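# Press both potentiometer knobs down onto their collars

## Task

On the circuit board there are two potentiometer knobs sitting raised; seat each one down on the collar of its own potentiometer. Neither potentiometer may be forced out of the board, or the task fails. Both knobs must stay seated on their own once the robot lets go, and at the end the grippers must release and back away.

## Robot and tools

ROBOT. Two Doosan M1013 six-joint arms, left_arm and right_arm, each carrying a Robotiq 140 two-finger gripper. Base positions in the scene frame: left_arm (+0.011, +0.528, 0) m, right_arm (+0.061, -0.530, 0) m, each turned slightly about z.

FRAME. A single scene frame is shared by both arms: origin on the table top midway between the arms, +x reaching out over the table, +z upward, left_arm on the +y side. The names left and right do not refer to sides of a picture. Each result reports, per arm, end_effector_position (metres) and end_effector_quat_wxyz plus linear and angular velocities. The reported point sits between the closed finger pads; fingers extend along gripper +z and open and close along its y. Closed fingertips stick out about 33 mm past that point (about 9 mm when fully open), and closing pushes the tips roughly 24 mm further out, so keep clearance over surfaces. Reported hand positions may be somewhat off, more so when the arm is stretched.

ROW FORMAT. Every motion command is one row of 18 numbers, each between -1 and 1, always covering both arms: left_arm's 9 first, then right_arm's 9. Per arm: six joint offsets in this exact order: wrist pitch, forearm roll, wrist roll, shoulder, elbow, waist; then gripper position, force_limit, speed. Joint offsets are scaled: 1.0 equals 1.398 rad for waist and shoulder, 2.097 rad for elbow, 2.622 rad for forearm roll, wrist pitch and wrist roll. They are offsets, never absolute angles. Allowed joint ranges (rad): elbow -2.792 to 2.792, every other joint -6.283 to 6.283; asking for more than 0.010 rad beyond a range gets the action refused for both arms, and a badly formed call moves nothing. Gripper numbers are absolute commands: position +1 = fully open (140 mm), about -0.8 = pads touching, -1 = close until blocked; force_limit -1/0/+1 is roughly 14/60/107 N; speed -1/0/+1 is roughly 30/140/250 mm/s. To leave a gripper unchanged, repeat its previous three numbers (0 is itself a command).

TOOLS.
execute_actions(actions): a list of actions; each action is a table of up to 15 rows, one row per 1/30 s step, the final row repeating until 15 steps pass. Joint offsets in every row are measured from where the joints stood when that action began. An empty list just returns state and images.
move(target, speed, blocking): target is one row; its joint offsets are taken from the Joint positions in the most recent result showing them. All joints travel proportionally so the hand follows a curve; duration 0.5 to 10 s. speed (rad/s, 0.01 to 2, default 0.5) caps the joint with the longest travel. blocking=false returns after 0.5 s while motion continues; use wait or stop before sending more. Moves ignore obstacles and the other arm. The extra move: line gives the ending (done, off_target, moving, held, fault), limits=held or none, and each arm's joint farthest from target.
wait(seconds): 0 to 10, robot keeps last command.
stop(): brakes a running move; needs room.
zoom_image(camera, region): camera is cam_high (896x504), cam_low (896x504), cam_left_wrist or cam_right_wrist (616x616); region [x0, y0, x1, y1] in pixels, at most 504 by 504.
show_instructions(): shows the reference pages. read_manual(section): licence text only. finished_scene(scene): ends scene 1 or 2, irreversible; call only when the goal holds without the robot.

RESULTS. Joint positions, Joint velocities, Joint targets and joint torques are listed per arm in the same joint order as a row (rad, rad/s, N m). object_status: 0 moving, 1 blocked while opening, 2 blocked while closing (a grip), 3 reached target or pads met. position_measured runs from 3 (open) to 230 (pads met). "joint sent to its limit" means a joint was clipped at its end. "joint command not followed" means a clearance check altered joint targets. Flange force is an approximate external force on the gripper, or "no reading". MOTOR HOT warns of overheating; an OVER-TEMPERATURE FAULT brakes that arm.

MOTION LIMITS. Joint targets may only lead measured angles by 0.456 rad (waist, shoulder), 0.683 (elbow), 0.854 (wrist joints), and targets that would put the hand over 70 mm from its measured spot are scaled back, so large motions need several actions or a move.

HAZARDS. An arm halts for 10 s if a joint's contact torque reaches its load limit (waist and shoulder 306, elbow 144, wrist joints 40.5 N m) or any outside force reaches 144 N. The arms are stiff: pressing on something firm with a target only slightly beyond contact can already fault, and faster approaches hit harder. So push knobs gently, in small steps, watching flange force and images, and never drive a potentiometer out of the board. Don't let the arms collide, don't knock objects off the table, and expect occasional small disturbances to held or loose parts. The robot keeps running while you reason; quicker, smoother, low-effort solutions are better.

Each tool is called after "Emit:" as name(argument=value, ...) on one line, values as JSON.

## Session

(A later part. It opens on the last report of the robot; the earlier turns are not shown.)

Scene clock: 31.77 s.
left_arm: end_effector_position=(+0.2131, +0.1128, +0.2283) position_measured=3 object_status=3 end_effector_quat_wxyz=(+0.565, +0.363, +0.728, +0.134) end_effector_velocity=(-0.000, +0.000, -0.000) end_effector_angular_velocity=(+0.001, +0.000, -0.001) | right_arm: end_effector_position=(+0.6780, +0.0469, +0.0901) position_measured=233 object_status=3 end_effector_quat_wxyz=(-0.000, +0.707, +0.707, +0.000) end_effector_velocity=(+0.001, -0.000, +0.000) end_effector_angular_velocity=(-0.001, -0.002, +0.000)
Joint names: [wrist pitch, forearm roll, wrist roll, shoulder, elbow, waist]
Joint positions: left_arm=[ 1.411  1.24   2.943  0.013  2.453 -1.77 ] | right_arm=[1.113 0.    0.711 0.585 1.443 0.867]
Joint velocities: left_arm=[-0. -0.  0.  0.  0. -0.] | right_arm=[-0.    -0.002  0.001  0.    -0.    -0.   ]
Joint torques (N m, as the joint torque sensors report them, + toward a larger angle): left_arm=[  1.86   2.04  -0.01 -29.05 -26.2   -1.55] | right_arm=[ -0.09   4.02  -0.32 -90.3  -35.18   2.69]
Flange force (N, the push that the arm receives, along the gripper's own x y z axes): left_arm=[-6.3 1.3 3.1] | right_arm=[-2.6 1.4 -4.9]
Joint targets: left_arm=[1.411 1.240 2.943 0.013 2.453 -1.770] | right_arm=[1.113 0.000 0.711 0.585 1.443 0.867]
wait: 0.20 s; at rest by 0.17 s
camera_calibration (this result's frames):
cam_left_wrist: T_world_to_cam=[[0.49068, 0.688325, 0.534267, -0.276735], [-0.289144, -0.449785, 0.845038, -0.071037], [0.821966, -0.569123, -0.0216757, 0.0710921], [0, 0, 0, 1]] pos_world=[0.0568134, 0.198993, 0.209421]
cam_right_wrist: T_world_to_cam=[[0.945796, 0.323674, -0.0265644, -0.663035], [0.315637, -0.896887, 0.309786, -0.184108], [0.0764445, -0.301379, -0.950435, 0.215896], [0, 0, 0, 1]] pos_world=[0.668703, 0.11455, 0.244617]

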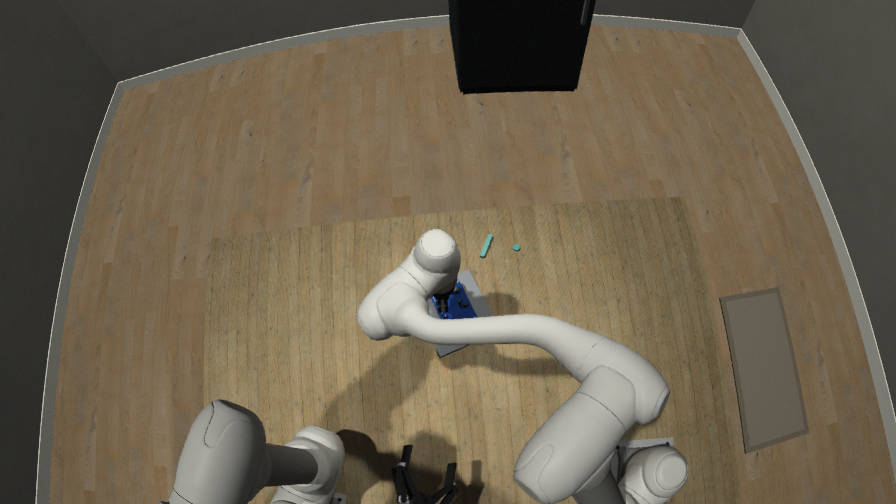

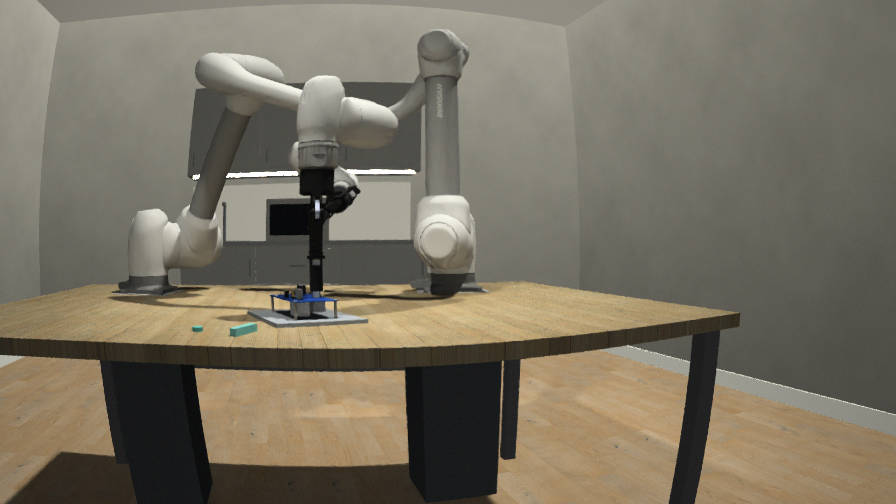

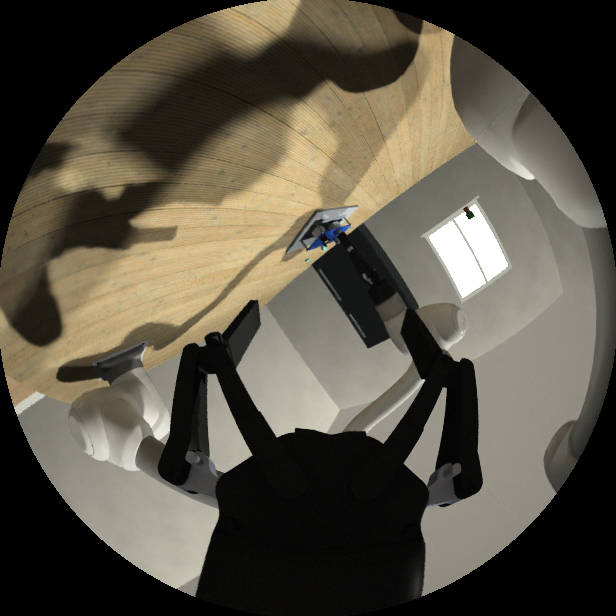

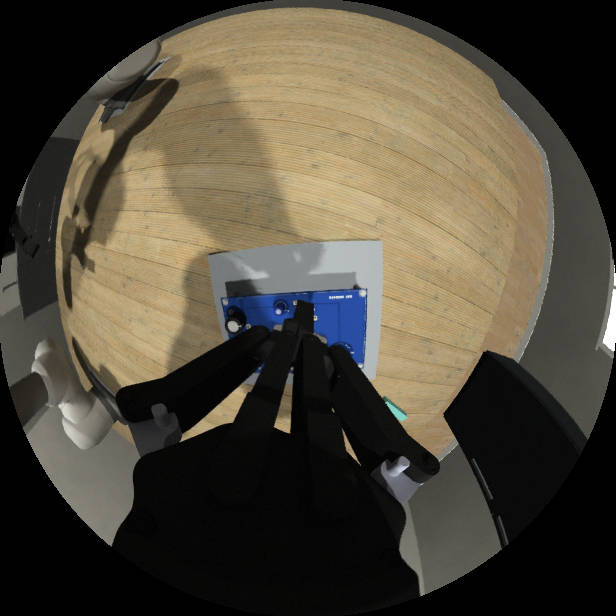

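Emit:
move(target=[0,0,0,0,0,0,1,0,0,0.00463,0,0,-0.00394,-0.00316,0,-1,0,0], speed=0.04)

Emit:
zoom_image(camera="cam_low", region=[305, 282, 329, 304])

Scene clock: 33.00 s.
left_arm: end_effector_position=(+0.2131, +0.1128, +0.2283) position_measured=3 object_status=3 end_effector_quat_wxyz=(+0.565, +0.363, +0.728, +0.134) end_effector_velocity=(+0.000, +0.000, -0.001) end_effector_angular_velocity=(+0.002, -0.000, -0.000) | right_arm: end_effector_position=(+0.6781, +0.0470, +0.0980) position_measured=233 object_status=3 end_effector_quat_wxyz=(-0.000, +0.707, +0.707, +0.000) end_effector_velocity=(-0.000, +0.000, +0.002) end_effector_angular_velocity=(+0.000, +0.002, -0.000)
Joint names: [wrist pitch, forearm roll, wrist roll, shoulder, elbow, waist]
Joint positions: left_arm=[ 1.411  1.24   2.943  0.013  2.453 -1.77 ] | right_arm=[1.125 0.    0.711 0.58  1.436 0.867]
Joint velocities: left_arm=[-0.     0.     0.001  0.001  0.001  0.   ] | right_arm=[ 0.004  0.001 -0.    -0.001 -0.002  0.   ]
Joint torques (N m, as the joint torque sensors report them, + toward a larger angle): left_arm=[  1.73   1.96   0.03 -29.59 -25.72  -1.03] | right_arm=[ -0.36   3.89  -0.03 -95.59 -36.16   5.88]
Flange force (N, the push that the arm receives, along the gripper's own x y z axes): left_arm=[-6.3 -1.0 1.8] | right_arm=[-1.2 8.9 -0.8]
Joint targets: left_arm=[1.411 1.240 2.943 0.013 2.453 -1.770] | right_arm=[1.125 0.000 0.711 0.580 1.436 0.867]
move: done; limits=none; left_arm: farthest joint: the waist, 0.000 radians from its target (0.000 radians at the start); right_arm: farthest joint: the waist, 0.000 radians from its target (0.000 radians at the start)
camera_calibration (this result's frames):
cam_left_wrist: T_world_to_cam=[[0.49068, 0.688325, 0.534267, -0.276736], [-0.289144, -0.449786, 0.845038, -0.0710369], [0.821966, -0.569123, -0.0216757, 0.071092], [0, 0, 0, 1]] pos_world=[0.0568135, 0.198993, 0.209421]
cam_right_wrist: T_world_to_cam=[[0.945794, 0.323676, -0.0265881, -0.662912], [0.315646, -0.896881, 0.309793, -0.186515], [0.0764264, -0.301393, -0.950432, 0.223392], [0, 0, 0, 1]] pos_world=[0.668778, 0.114616, 0.252474]

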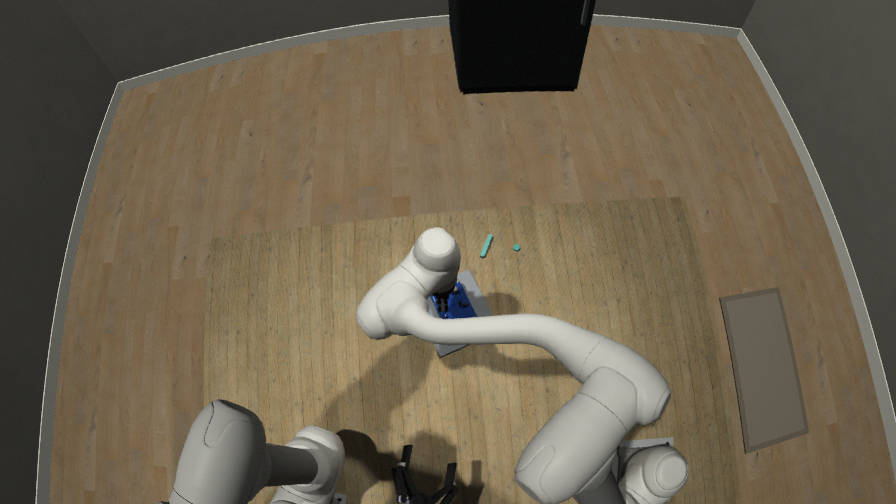

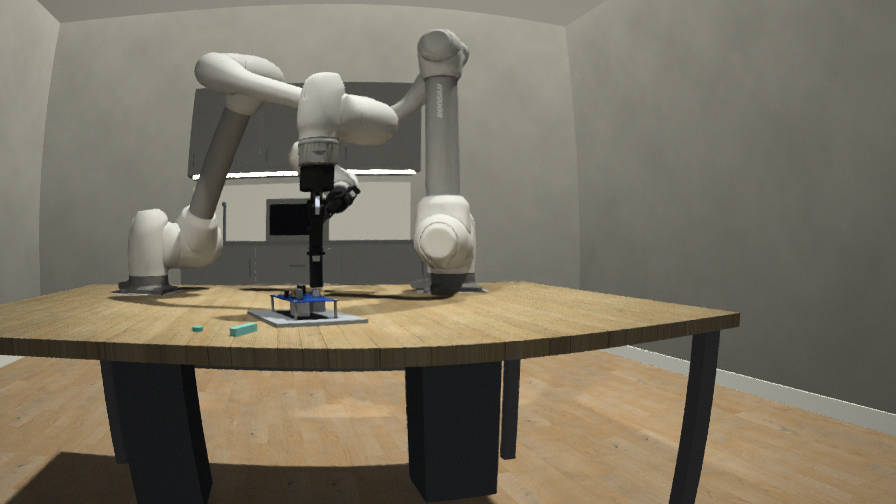

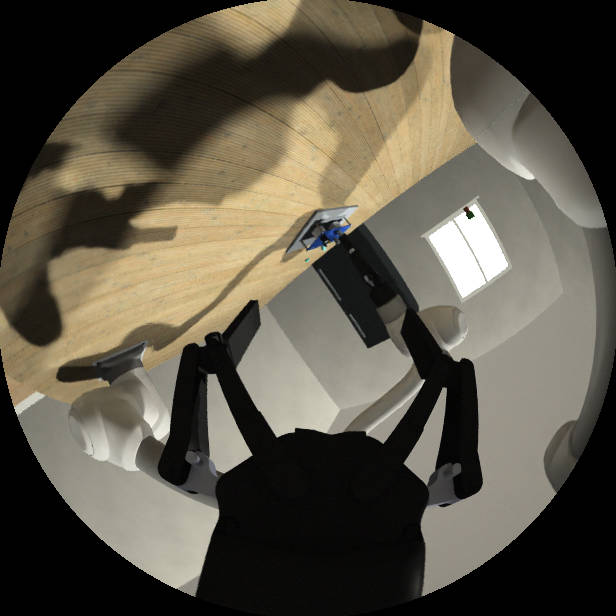

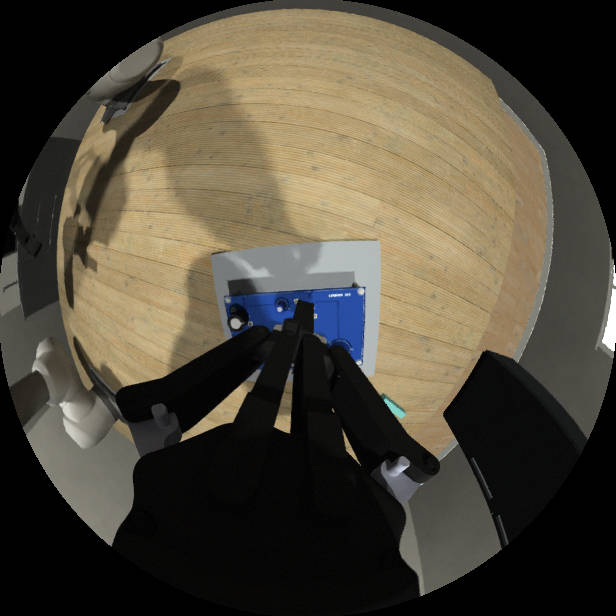

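Region (305, 282, 329, 304) of cam_low's 896x504 image, scaled by 21.000, with more detail than that image has; it fills the top 462 rows of this view, and the rest is white.

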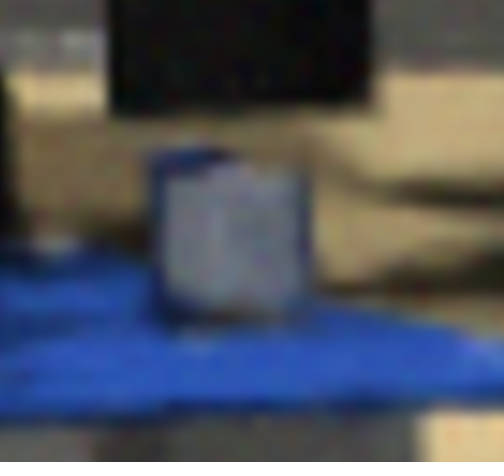

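Emit:
zoom_image(camera="cam_low", region=[310, 292, 322, 301])

Emit:
zoom_image(camera="cam_low", region=[292, 284, 324, 304])

Region (310, 292, 322, 301) of cam_low's 896x504 image, scaled by 42.000, with more detail than that image has; it fills the top 378 rows of this view, and the rest is white.

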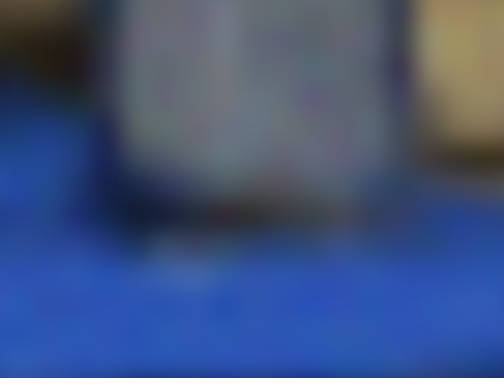

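Region (292, 284, 324, 304) of cam_low's 896x504 image, scaled by 15.750, with more detail than that image has; it fills the top 315 rows of this view, and the rest is white.

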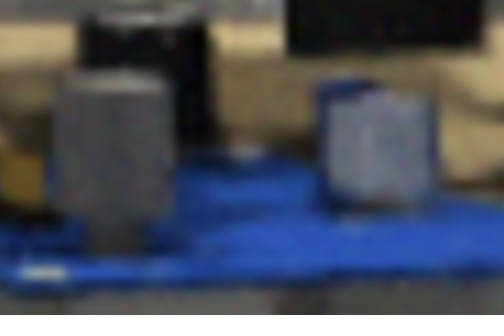

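Emit:
move(target=[0,0,0,0,0,0,1,0,0,-0.0046,0,0,0.00392,0.00314,0,-1,0,0], speed=0.01)

Emit:
wait(seconds=0.2)

Emit:
wait(seconds=0.2)

Emit:
wait(seconds=0.2)

Scene clock: 36.73 s.
left_arm: end_effector_position=(+0.2131, +0.1128, +0.2283) position_measured=3 object_status=3 end_effector_quat_wxyz=(+0.565, +0.363, +0.728, +0.134) end_effector_velocity=(-0.000, +0.000, -0.000) end_effector_angular_velocity=(+0.000, +0.001, -0.001) | right_arm: end_effector_position=(+0.6780, +0.0469, +0.0902) position_measured=233 object_status=3 end_effector_quat_wxyz=(-0.000, +0.707, +0.707, +0.000) end_effector_velocity=(+0.000, -0.000, -0.001) end_effector_angular_velocity=(-0.001, -0.001, -0.001)
Joint names: [wrist pitch, forearm roll, wrist roll, shoulder, elbow, waist]
Joint positions: left_arm=[ 1.411  1.24   2.943  0.013  2.453 -1.77 ] | right_arm=[1.113 0.    0.711 0.585 1.443 0.867]
Joint velocities: left_arm=[-0.001 -0.     0.    -0.     0.001 -0.001] | right_arm=[-0.002 -0.001  0.001  0.001  0.001  0.   ]
Joint torques (N m, as the joint torque sensors report them, + toward a larger angle): left_arm=[  1.85   1.98   0.06 -28.09 -25.95  -1.61] | right_arm=[ -0.36   3.87  -0.26 -92.81 -35.12   3.04]
Flange force (N, the push that the arm receives, along the gripper's own x y z axes): left_arm=[-7.1 3.1 2.5] | right_arm=[-0.2 4.6 -3.7]
Joint targets: left_arm=[1.411 1.240 2.943 0.013 2.453 -1.770] | right_arm=[1.113 0.000 0.711 0.585 1.443 0.867]
move: done; limits=none; left_arm: farthest joint: the waist, 0.000 radians from its target (0.000 radians at the start); right_arm: farthest joint: the waist, 0.000 radians from its target (0.000 radians at the start)
camera_calibration (this result's frames):
cam_left_wrist: T_world_to_cam=[[0.49068, 0.688325, 0.534267, -0.276735], [-0.289144, -0.449786, 0.845038, -0.071037], [0.821966, -0.569123, -0.0216757, 0.071092], [0, 0, 0, 1]] pos_world=[0.0568134, 0.198993, 0.209421]
cam_right_wrist: T_world_to_cam=[[0.945796, 0.323675, -0.0265486, -0.663043], [0.315634, -0.89689, 0.30978, -0.184108], [0.0764568, -0.301368, -0.950438, 0.215909], [0, 0, 0, 1]] pos_world=[0.668706, 0.114553, 0.244638]

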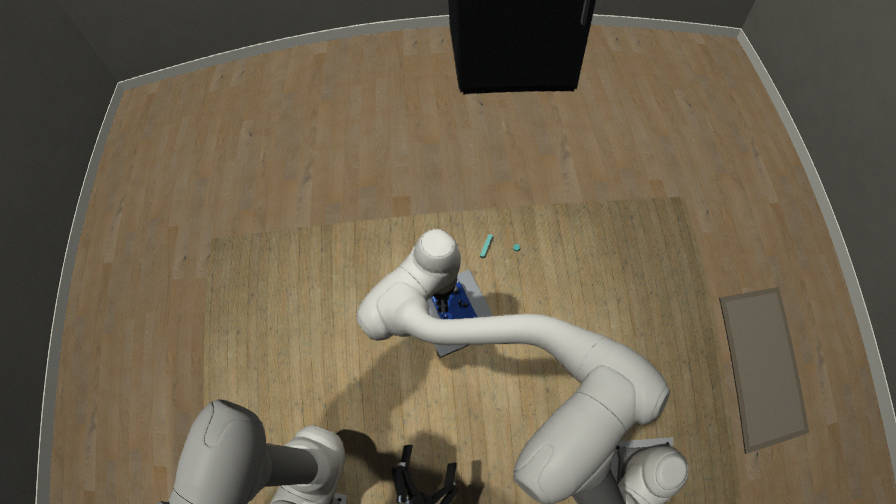

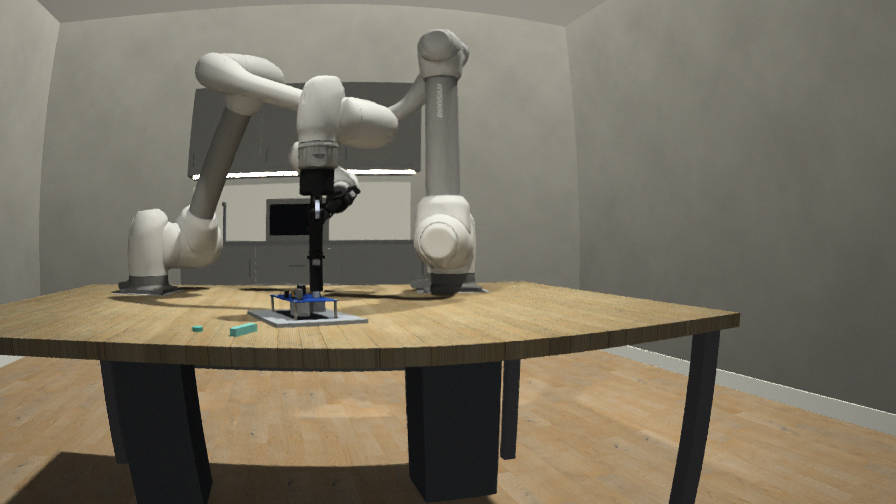

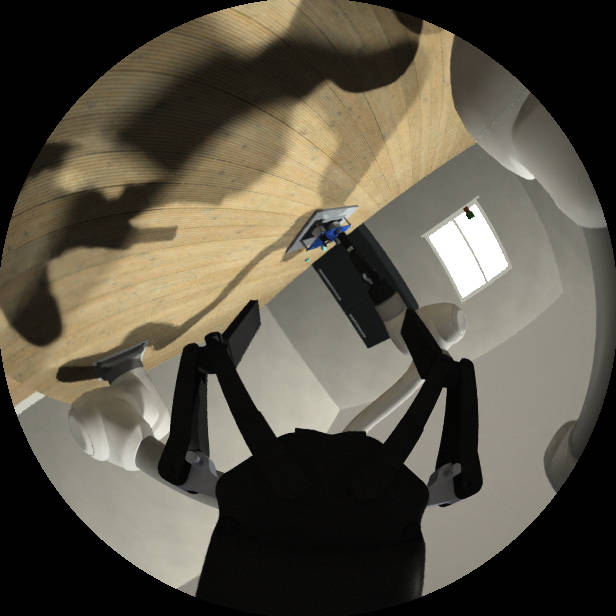

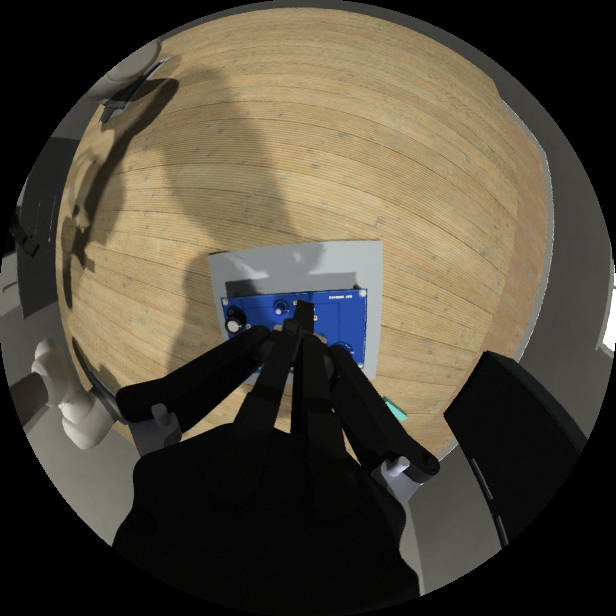

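Scene clock: 36.93 s.
left_arm: end_effector_position=(+0.2131, +0.1128, +0.2283) position_measured=3 object_status=3 end_effector_quat_wxyz=(+0.565, +0.363, +0.728, +0.134) end_effector_velocity=(-0.000, -0.001, +0.000) end_effector_angular_velocity=(-0.000, +0.000, -0.000) | right_arm: end_effector_position=(+0.6780, +0.0469, +0.0901) position_measured=233 object_status=3 end_effector_quat_wxyz=(-0.000, +0.707, +0.707, +0.000) end_effector_velocity=(-0.000, -0.000, -0.000) end_effector_angular_velocity=(+0.000, -0.000, -0.001)
Joint names: [wrist pitch, forearm roll, wrist roll, shoulder, elbow, waist]
Joint positions: left_arm=[ 1.411  1.24   2.943  0.013  2.453 -1.77 ] | right_arm=[1.113 0.    0.711 0.585 1.443 0.867]
Joint velocities: left_arm=[ 0.    -0.     0.     0.001 -0.001 -0.001] | right_arm=[-0.001 -0.     0.001 -0.     0.001  0.   ]
Joint torques (N m, as the joint torque sensors report them, + toward a larger angle): left_arm=[  1.9    2.05  -0.07 -28.64 -26.53  -1.49] | right_arm=[ -0.64   4.07   0.18 -92.14 -34.77   2.47]
Flange force (N, the push that the arm receives, along the gripper's own x y z axes): left_arm=[-6.3 2.3 2.8] | right_arm=[0.0 4.6 -4.7]
Joint targets: left_arm=[1.411 1.240 2.943 0.013 2.453 -1.770] | right_arm=[1.113 0.000 0.711 0.585 1.443 0.867]
wait: 0.20 s; at rest by 0.17 s
camera_calibration (this result's frames):
cam_left_wrist: T_world_to_cam=[[0.49068, 0.688325, 0.534267, -0.276736], [-0.289144, -0.449785, 0.845038, -0.071037], [0.821966, -0.569123, -0.0216756, 0.0710919], [0, 0, 0, 1]] pos_world=[0.0568135, 0.198993, 0.209421]
cam_right_wrist: T_world_to_cam=[[0.945795, 0.323674, -0.026577, -0.663032], [0.315641, -0.896884, 0.30979, -0.184092], [0.0764346, -0.301387, -0.950433, 0.215843], [0, 0, 0, 1]] pos_world=[0.668702, 0.114549, 0.244553]

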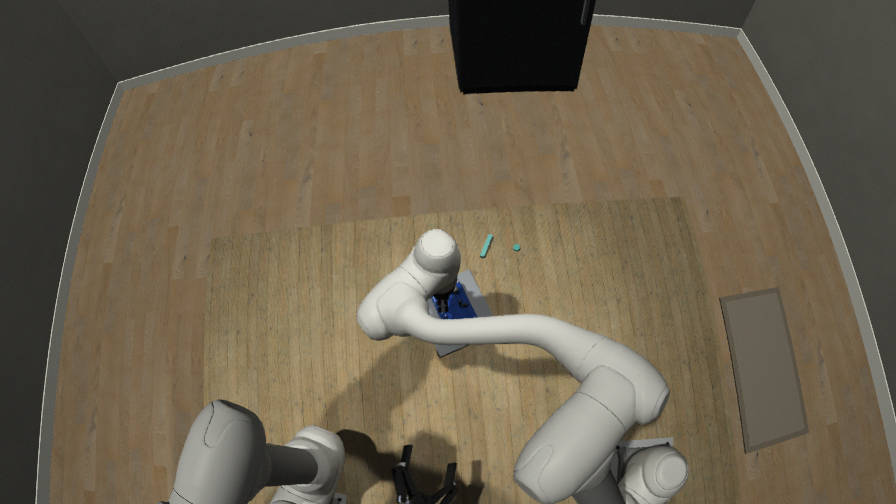

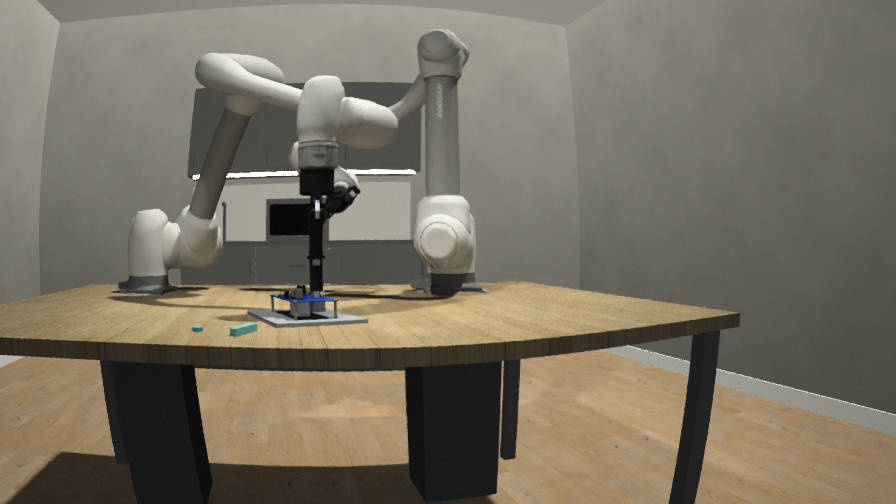

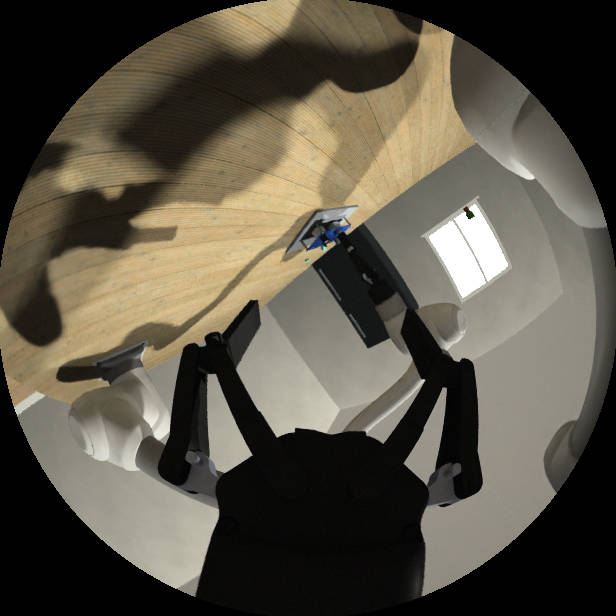

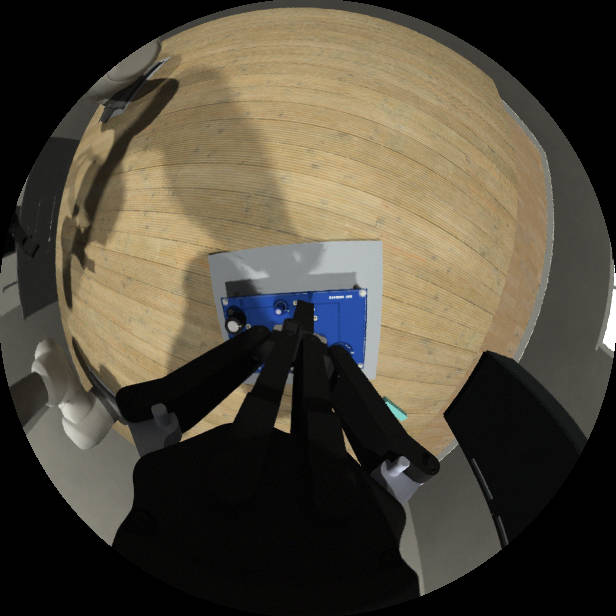

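Scene clock: 37.13 s.
left_arm: end_effector_position=(+0.2131, +0.1128, +0.2283) position_measured=3 object_status=3 end_effector_quat_wxyz=(+0.565, +0.363, +0.728, +0.134) end_effector_velocity=(+0.000, +0.000, -0.001) end_effector_angular_velocity=(+0.001, +0.001, -0.001) | right_arm: end_effector_position=(+0.6780, +0.0469, +0.0901) position_measured=233 object_status=3 end_effector_quat_wxyz=(-0.000, +0.707, +0.707, +0.000) end_effector_velocity=(-0.000, +0.000, +0.000) end_effector_angular_velocity=(+0.000, +0.000, +0.001)
Joint names: [wrist pitch, forearm roll, wrist roll, shoulder, elbow, waist]
Joint positions: left_arm=[ 1.411  1.24   2.943  0.013  2.453 -1.77 ] | right_arm=[1.113 0.    0.711 0.585 1.443 0.867]
Joint velocities: left_arm=[-0.002  0.    -0.    -0.     0.001  0.001] | right_arm=[ 0.001  0.    -0.001 -0.    -0.    -0.   ]
Joint torques (N m, as the joint torque sensors report them, + toward a larger angle): left_arm=[  1.88   1.99   0.04 -29.26 -26.54  -1.5 ] | right_arm=[ -0.26   4.06  -0.12 -94.12 -34.38   2.09]
Flange force (N, the push that the arm receives, along the gripper's own x y z axes): left_arm=[-5.9 0.9 3.3] | right_arm=[3.0 6.6 -3.1]
Joint targets: left_arm=[1.411 1.240 2.943 0.013 2.453 -1.770] | right_arm=[1.113 0.000 0.711 0.585 1.443 0.867]
wait: 0.20 s; at rest by 0.17 s
camera_calibration (this result's frames):
cam_left_wrist: T_world_to_cam=[[0.49068, 0.688325, 0.534267, -0.276736], [-0.289144, -0.449786, 0.845038, -0.071037], [0.821966, -0.569123, -0.0216756, 0.071092], [0, 0, 0, 1]] pos_world=[0.0568135, 0.198993, 0.209421]
cam_right_wrist: T_world_to_cam=[[0.945795, 0.323674, -0.0265887, -0.663028], [0.315644, -0.896881, 0.309795, -0.184092], [0.0764256, -0.301395, -0.950432, 0.215836], [0, 0, 0, 1]] pos_world=[0.6687, 0.114548, 0.244539]

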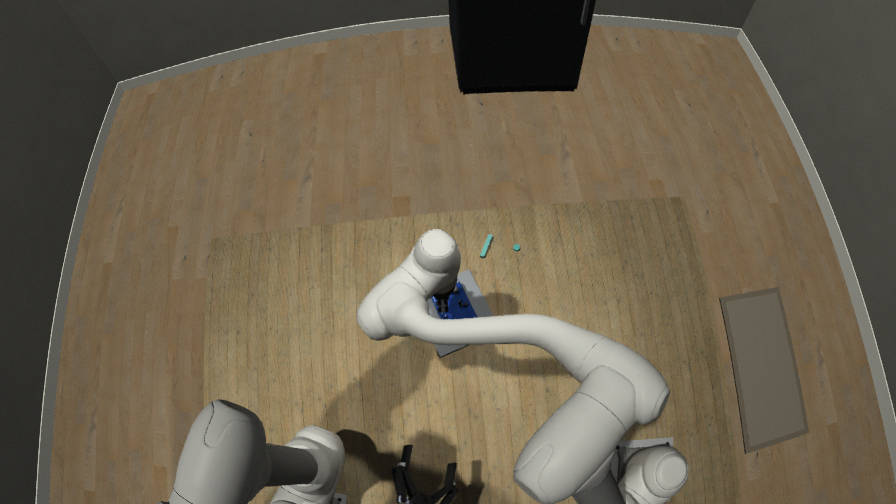

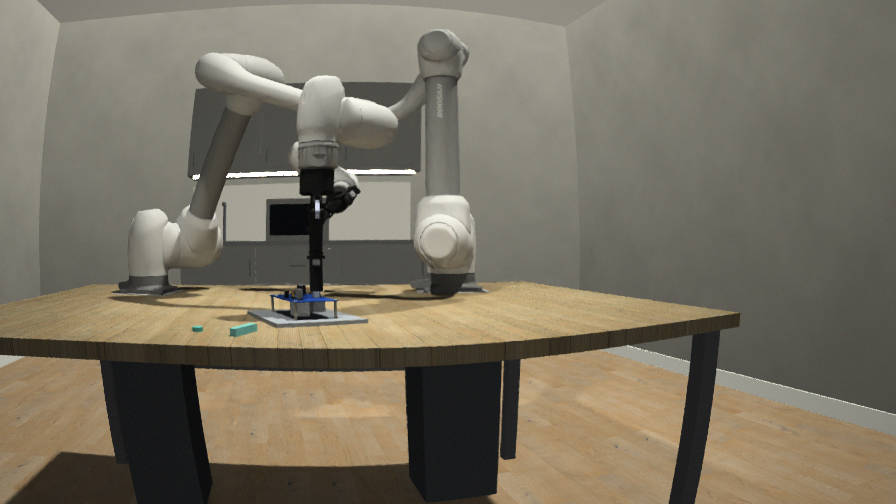

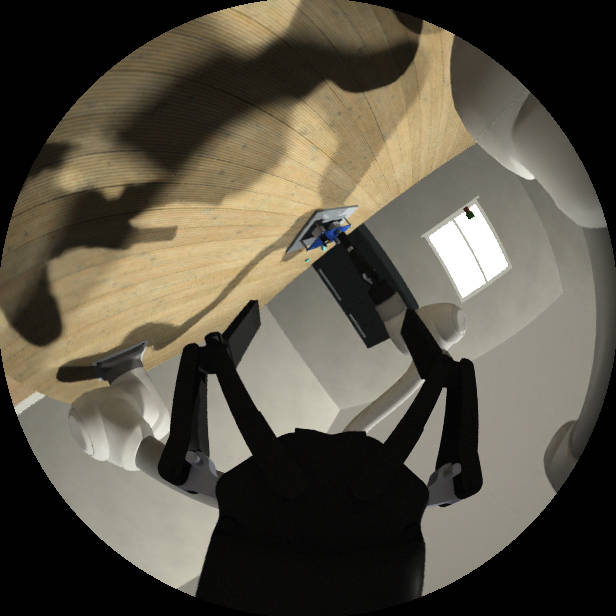

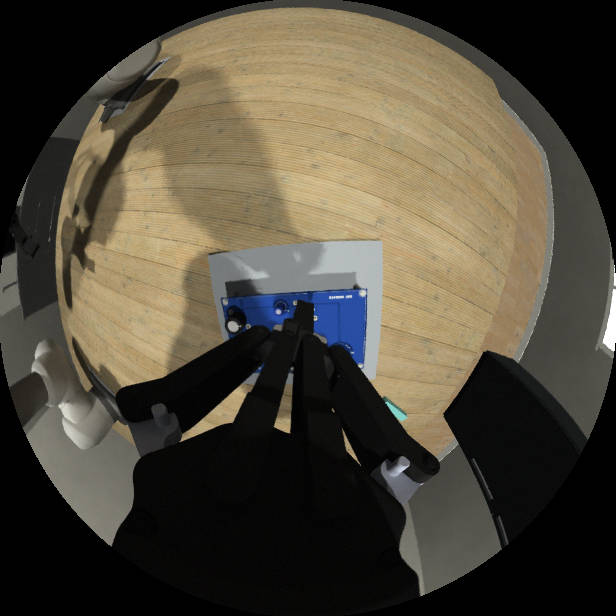

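Scene clock: 37.33 s.
left_arm: end_effector_position=(+0.2131, +0.1128, +0.2283) position_measured=3 object_status=3 end_effector_quat_wxyz=(+0.565, +0.363, +0.728, +0.134) end_effector_velocity=(+0.000, +0.000, +0.000) end_effector_angular_velocity=(+0.001, -0.001, +0.000) | right_arm: end_effector_position=(+0.6780, +0.0469, +0.0901) position_measured=233 object_status=3 end_effector_quat_wxyz=(-0.000, +0.707, +0.707, +0.000) end_effector_velocity=(-0.000, -0.000, -0.000) end_effector_angular_velocity=(-0.000, +0.000, +0.000)
Joint names: [wrist pitch, forearm roll, wrist roll, shoulder, elbow, waist]
Joint positions: left_arm=[ 1.411  1.24   2.943  0.013  2.453 -1.77 ] | right_arm=[1.113 0.    0.711 0.585 1.443 0.867]
Joint velocities: left_arm=[0.001 0.    0.    0.    0.    0.   ] | right_arm=[-0.    -0.    -0.     0.     0.001  0.   ]
Joint torques (N m, as the joint torque sensors report them, + toward a larger angle): left_arm=[  1.87   1.97  -0.04 -28.37 -26.18   0.35] | right_arm=[ -0.25   3.83  -0.28 -92.4  -34.19   2.39]
Flange force (N, the push that the arm receives, along the gripper's own x y z axes): left_arm=[-5.0 2.3 -2.0] | right_arm=[1.5 5.3 -4.4]
Joint targets: left_arm=[1.411 1.240 2.943 0.013 2.453 -1.770] | right_arm=[1.113 0.000 0.711 0.585 1.443 0.867]
wait: 0.20 s; at rest by 0.17 s
camera_calibration (this result's frames):
cam_left_wrist: T_world_to_cam=[[0.49068, 0.688325, 0.534267, -0.276735], [-0.289144, -0.449786, 0.845038, -0.071037], [0.821966, -0.569124, -0.0216759, 0.0710921], [0, 0, 0, 1]] pos_world=[0.0568134, 0.198993, 0.209421]
cam_right_wrist: T_world_to_cam=[[0.945795, 0.323674, -0.0265923, -0.663026], [0.315644, -0.896881, 0.309796, -0.184092], [0.0764228, -0.301397, -0.950431, 0.215835], [0, 0, 0, 1]] pos_world=[0.6687, 0.114548, 0.244536]

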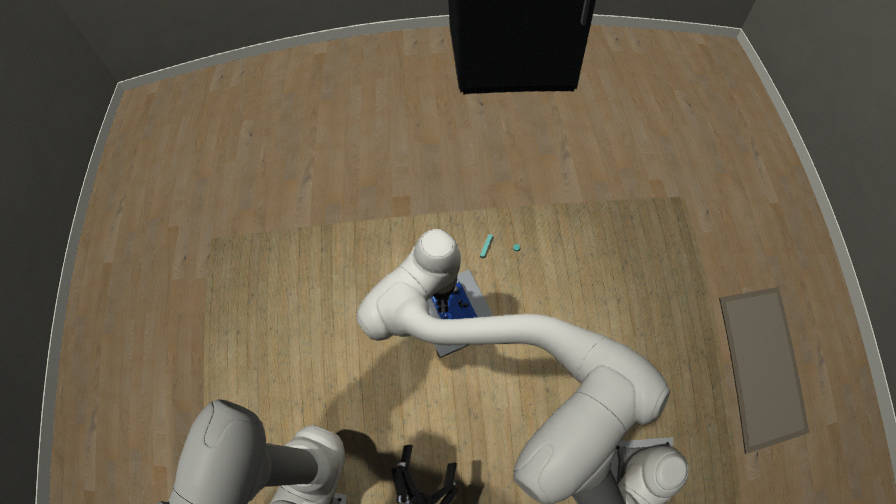

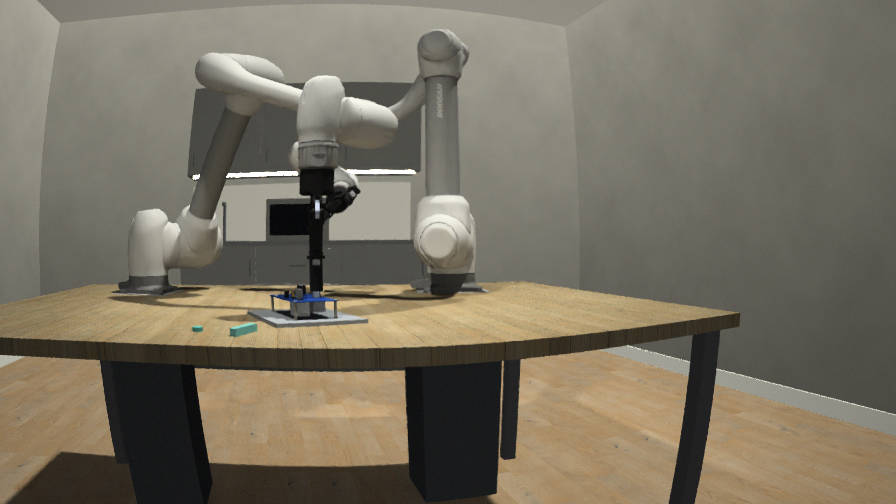

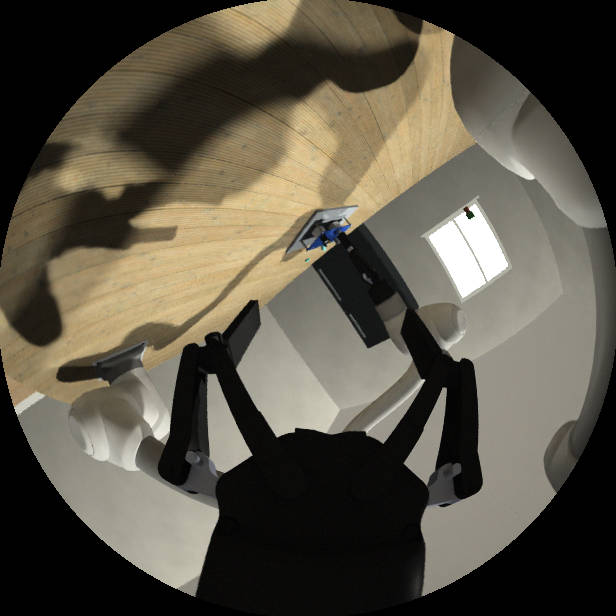

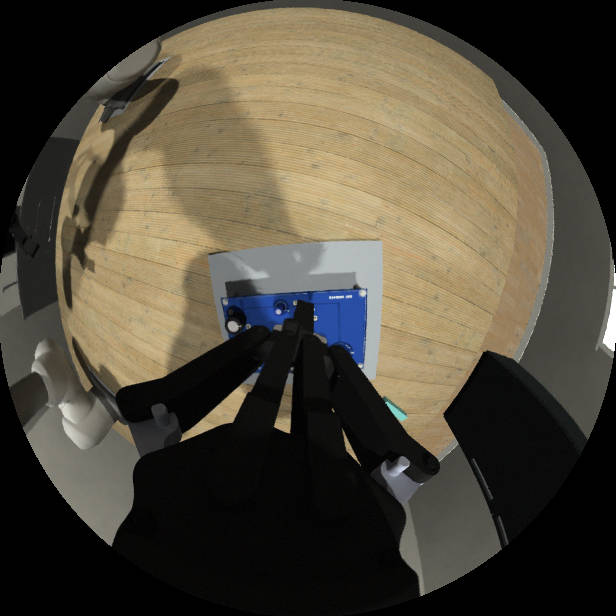

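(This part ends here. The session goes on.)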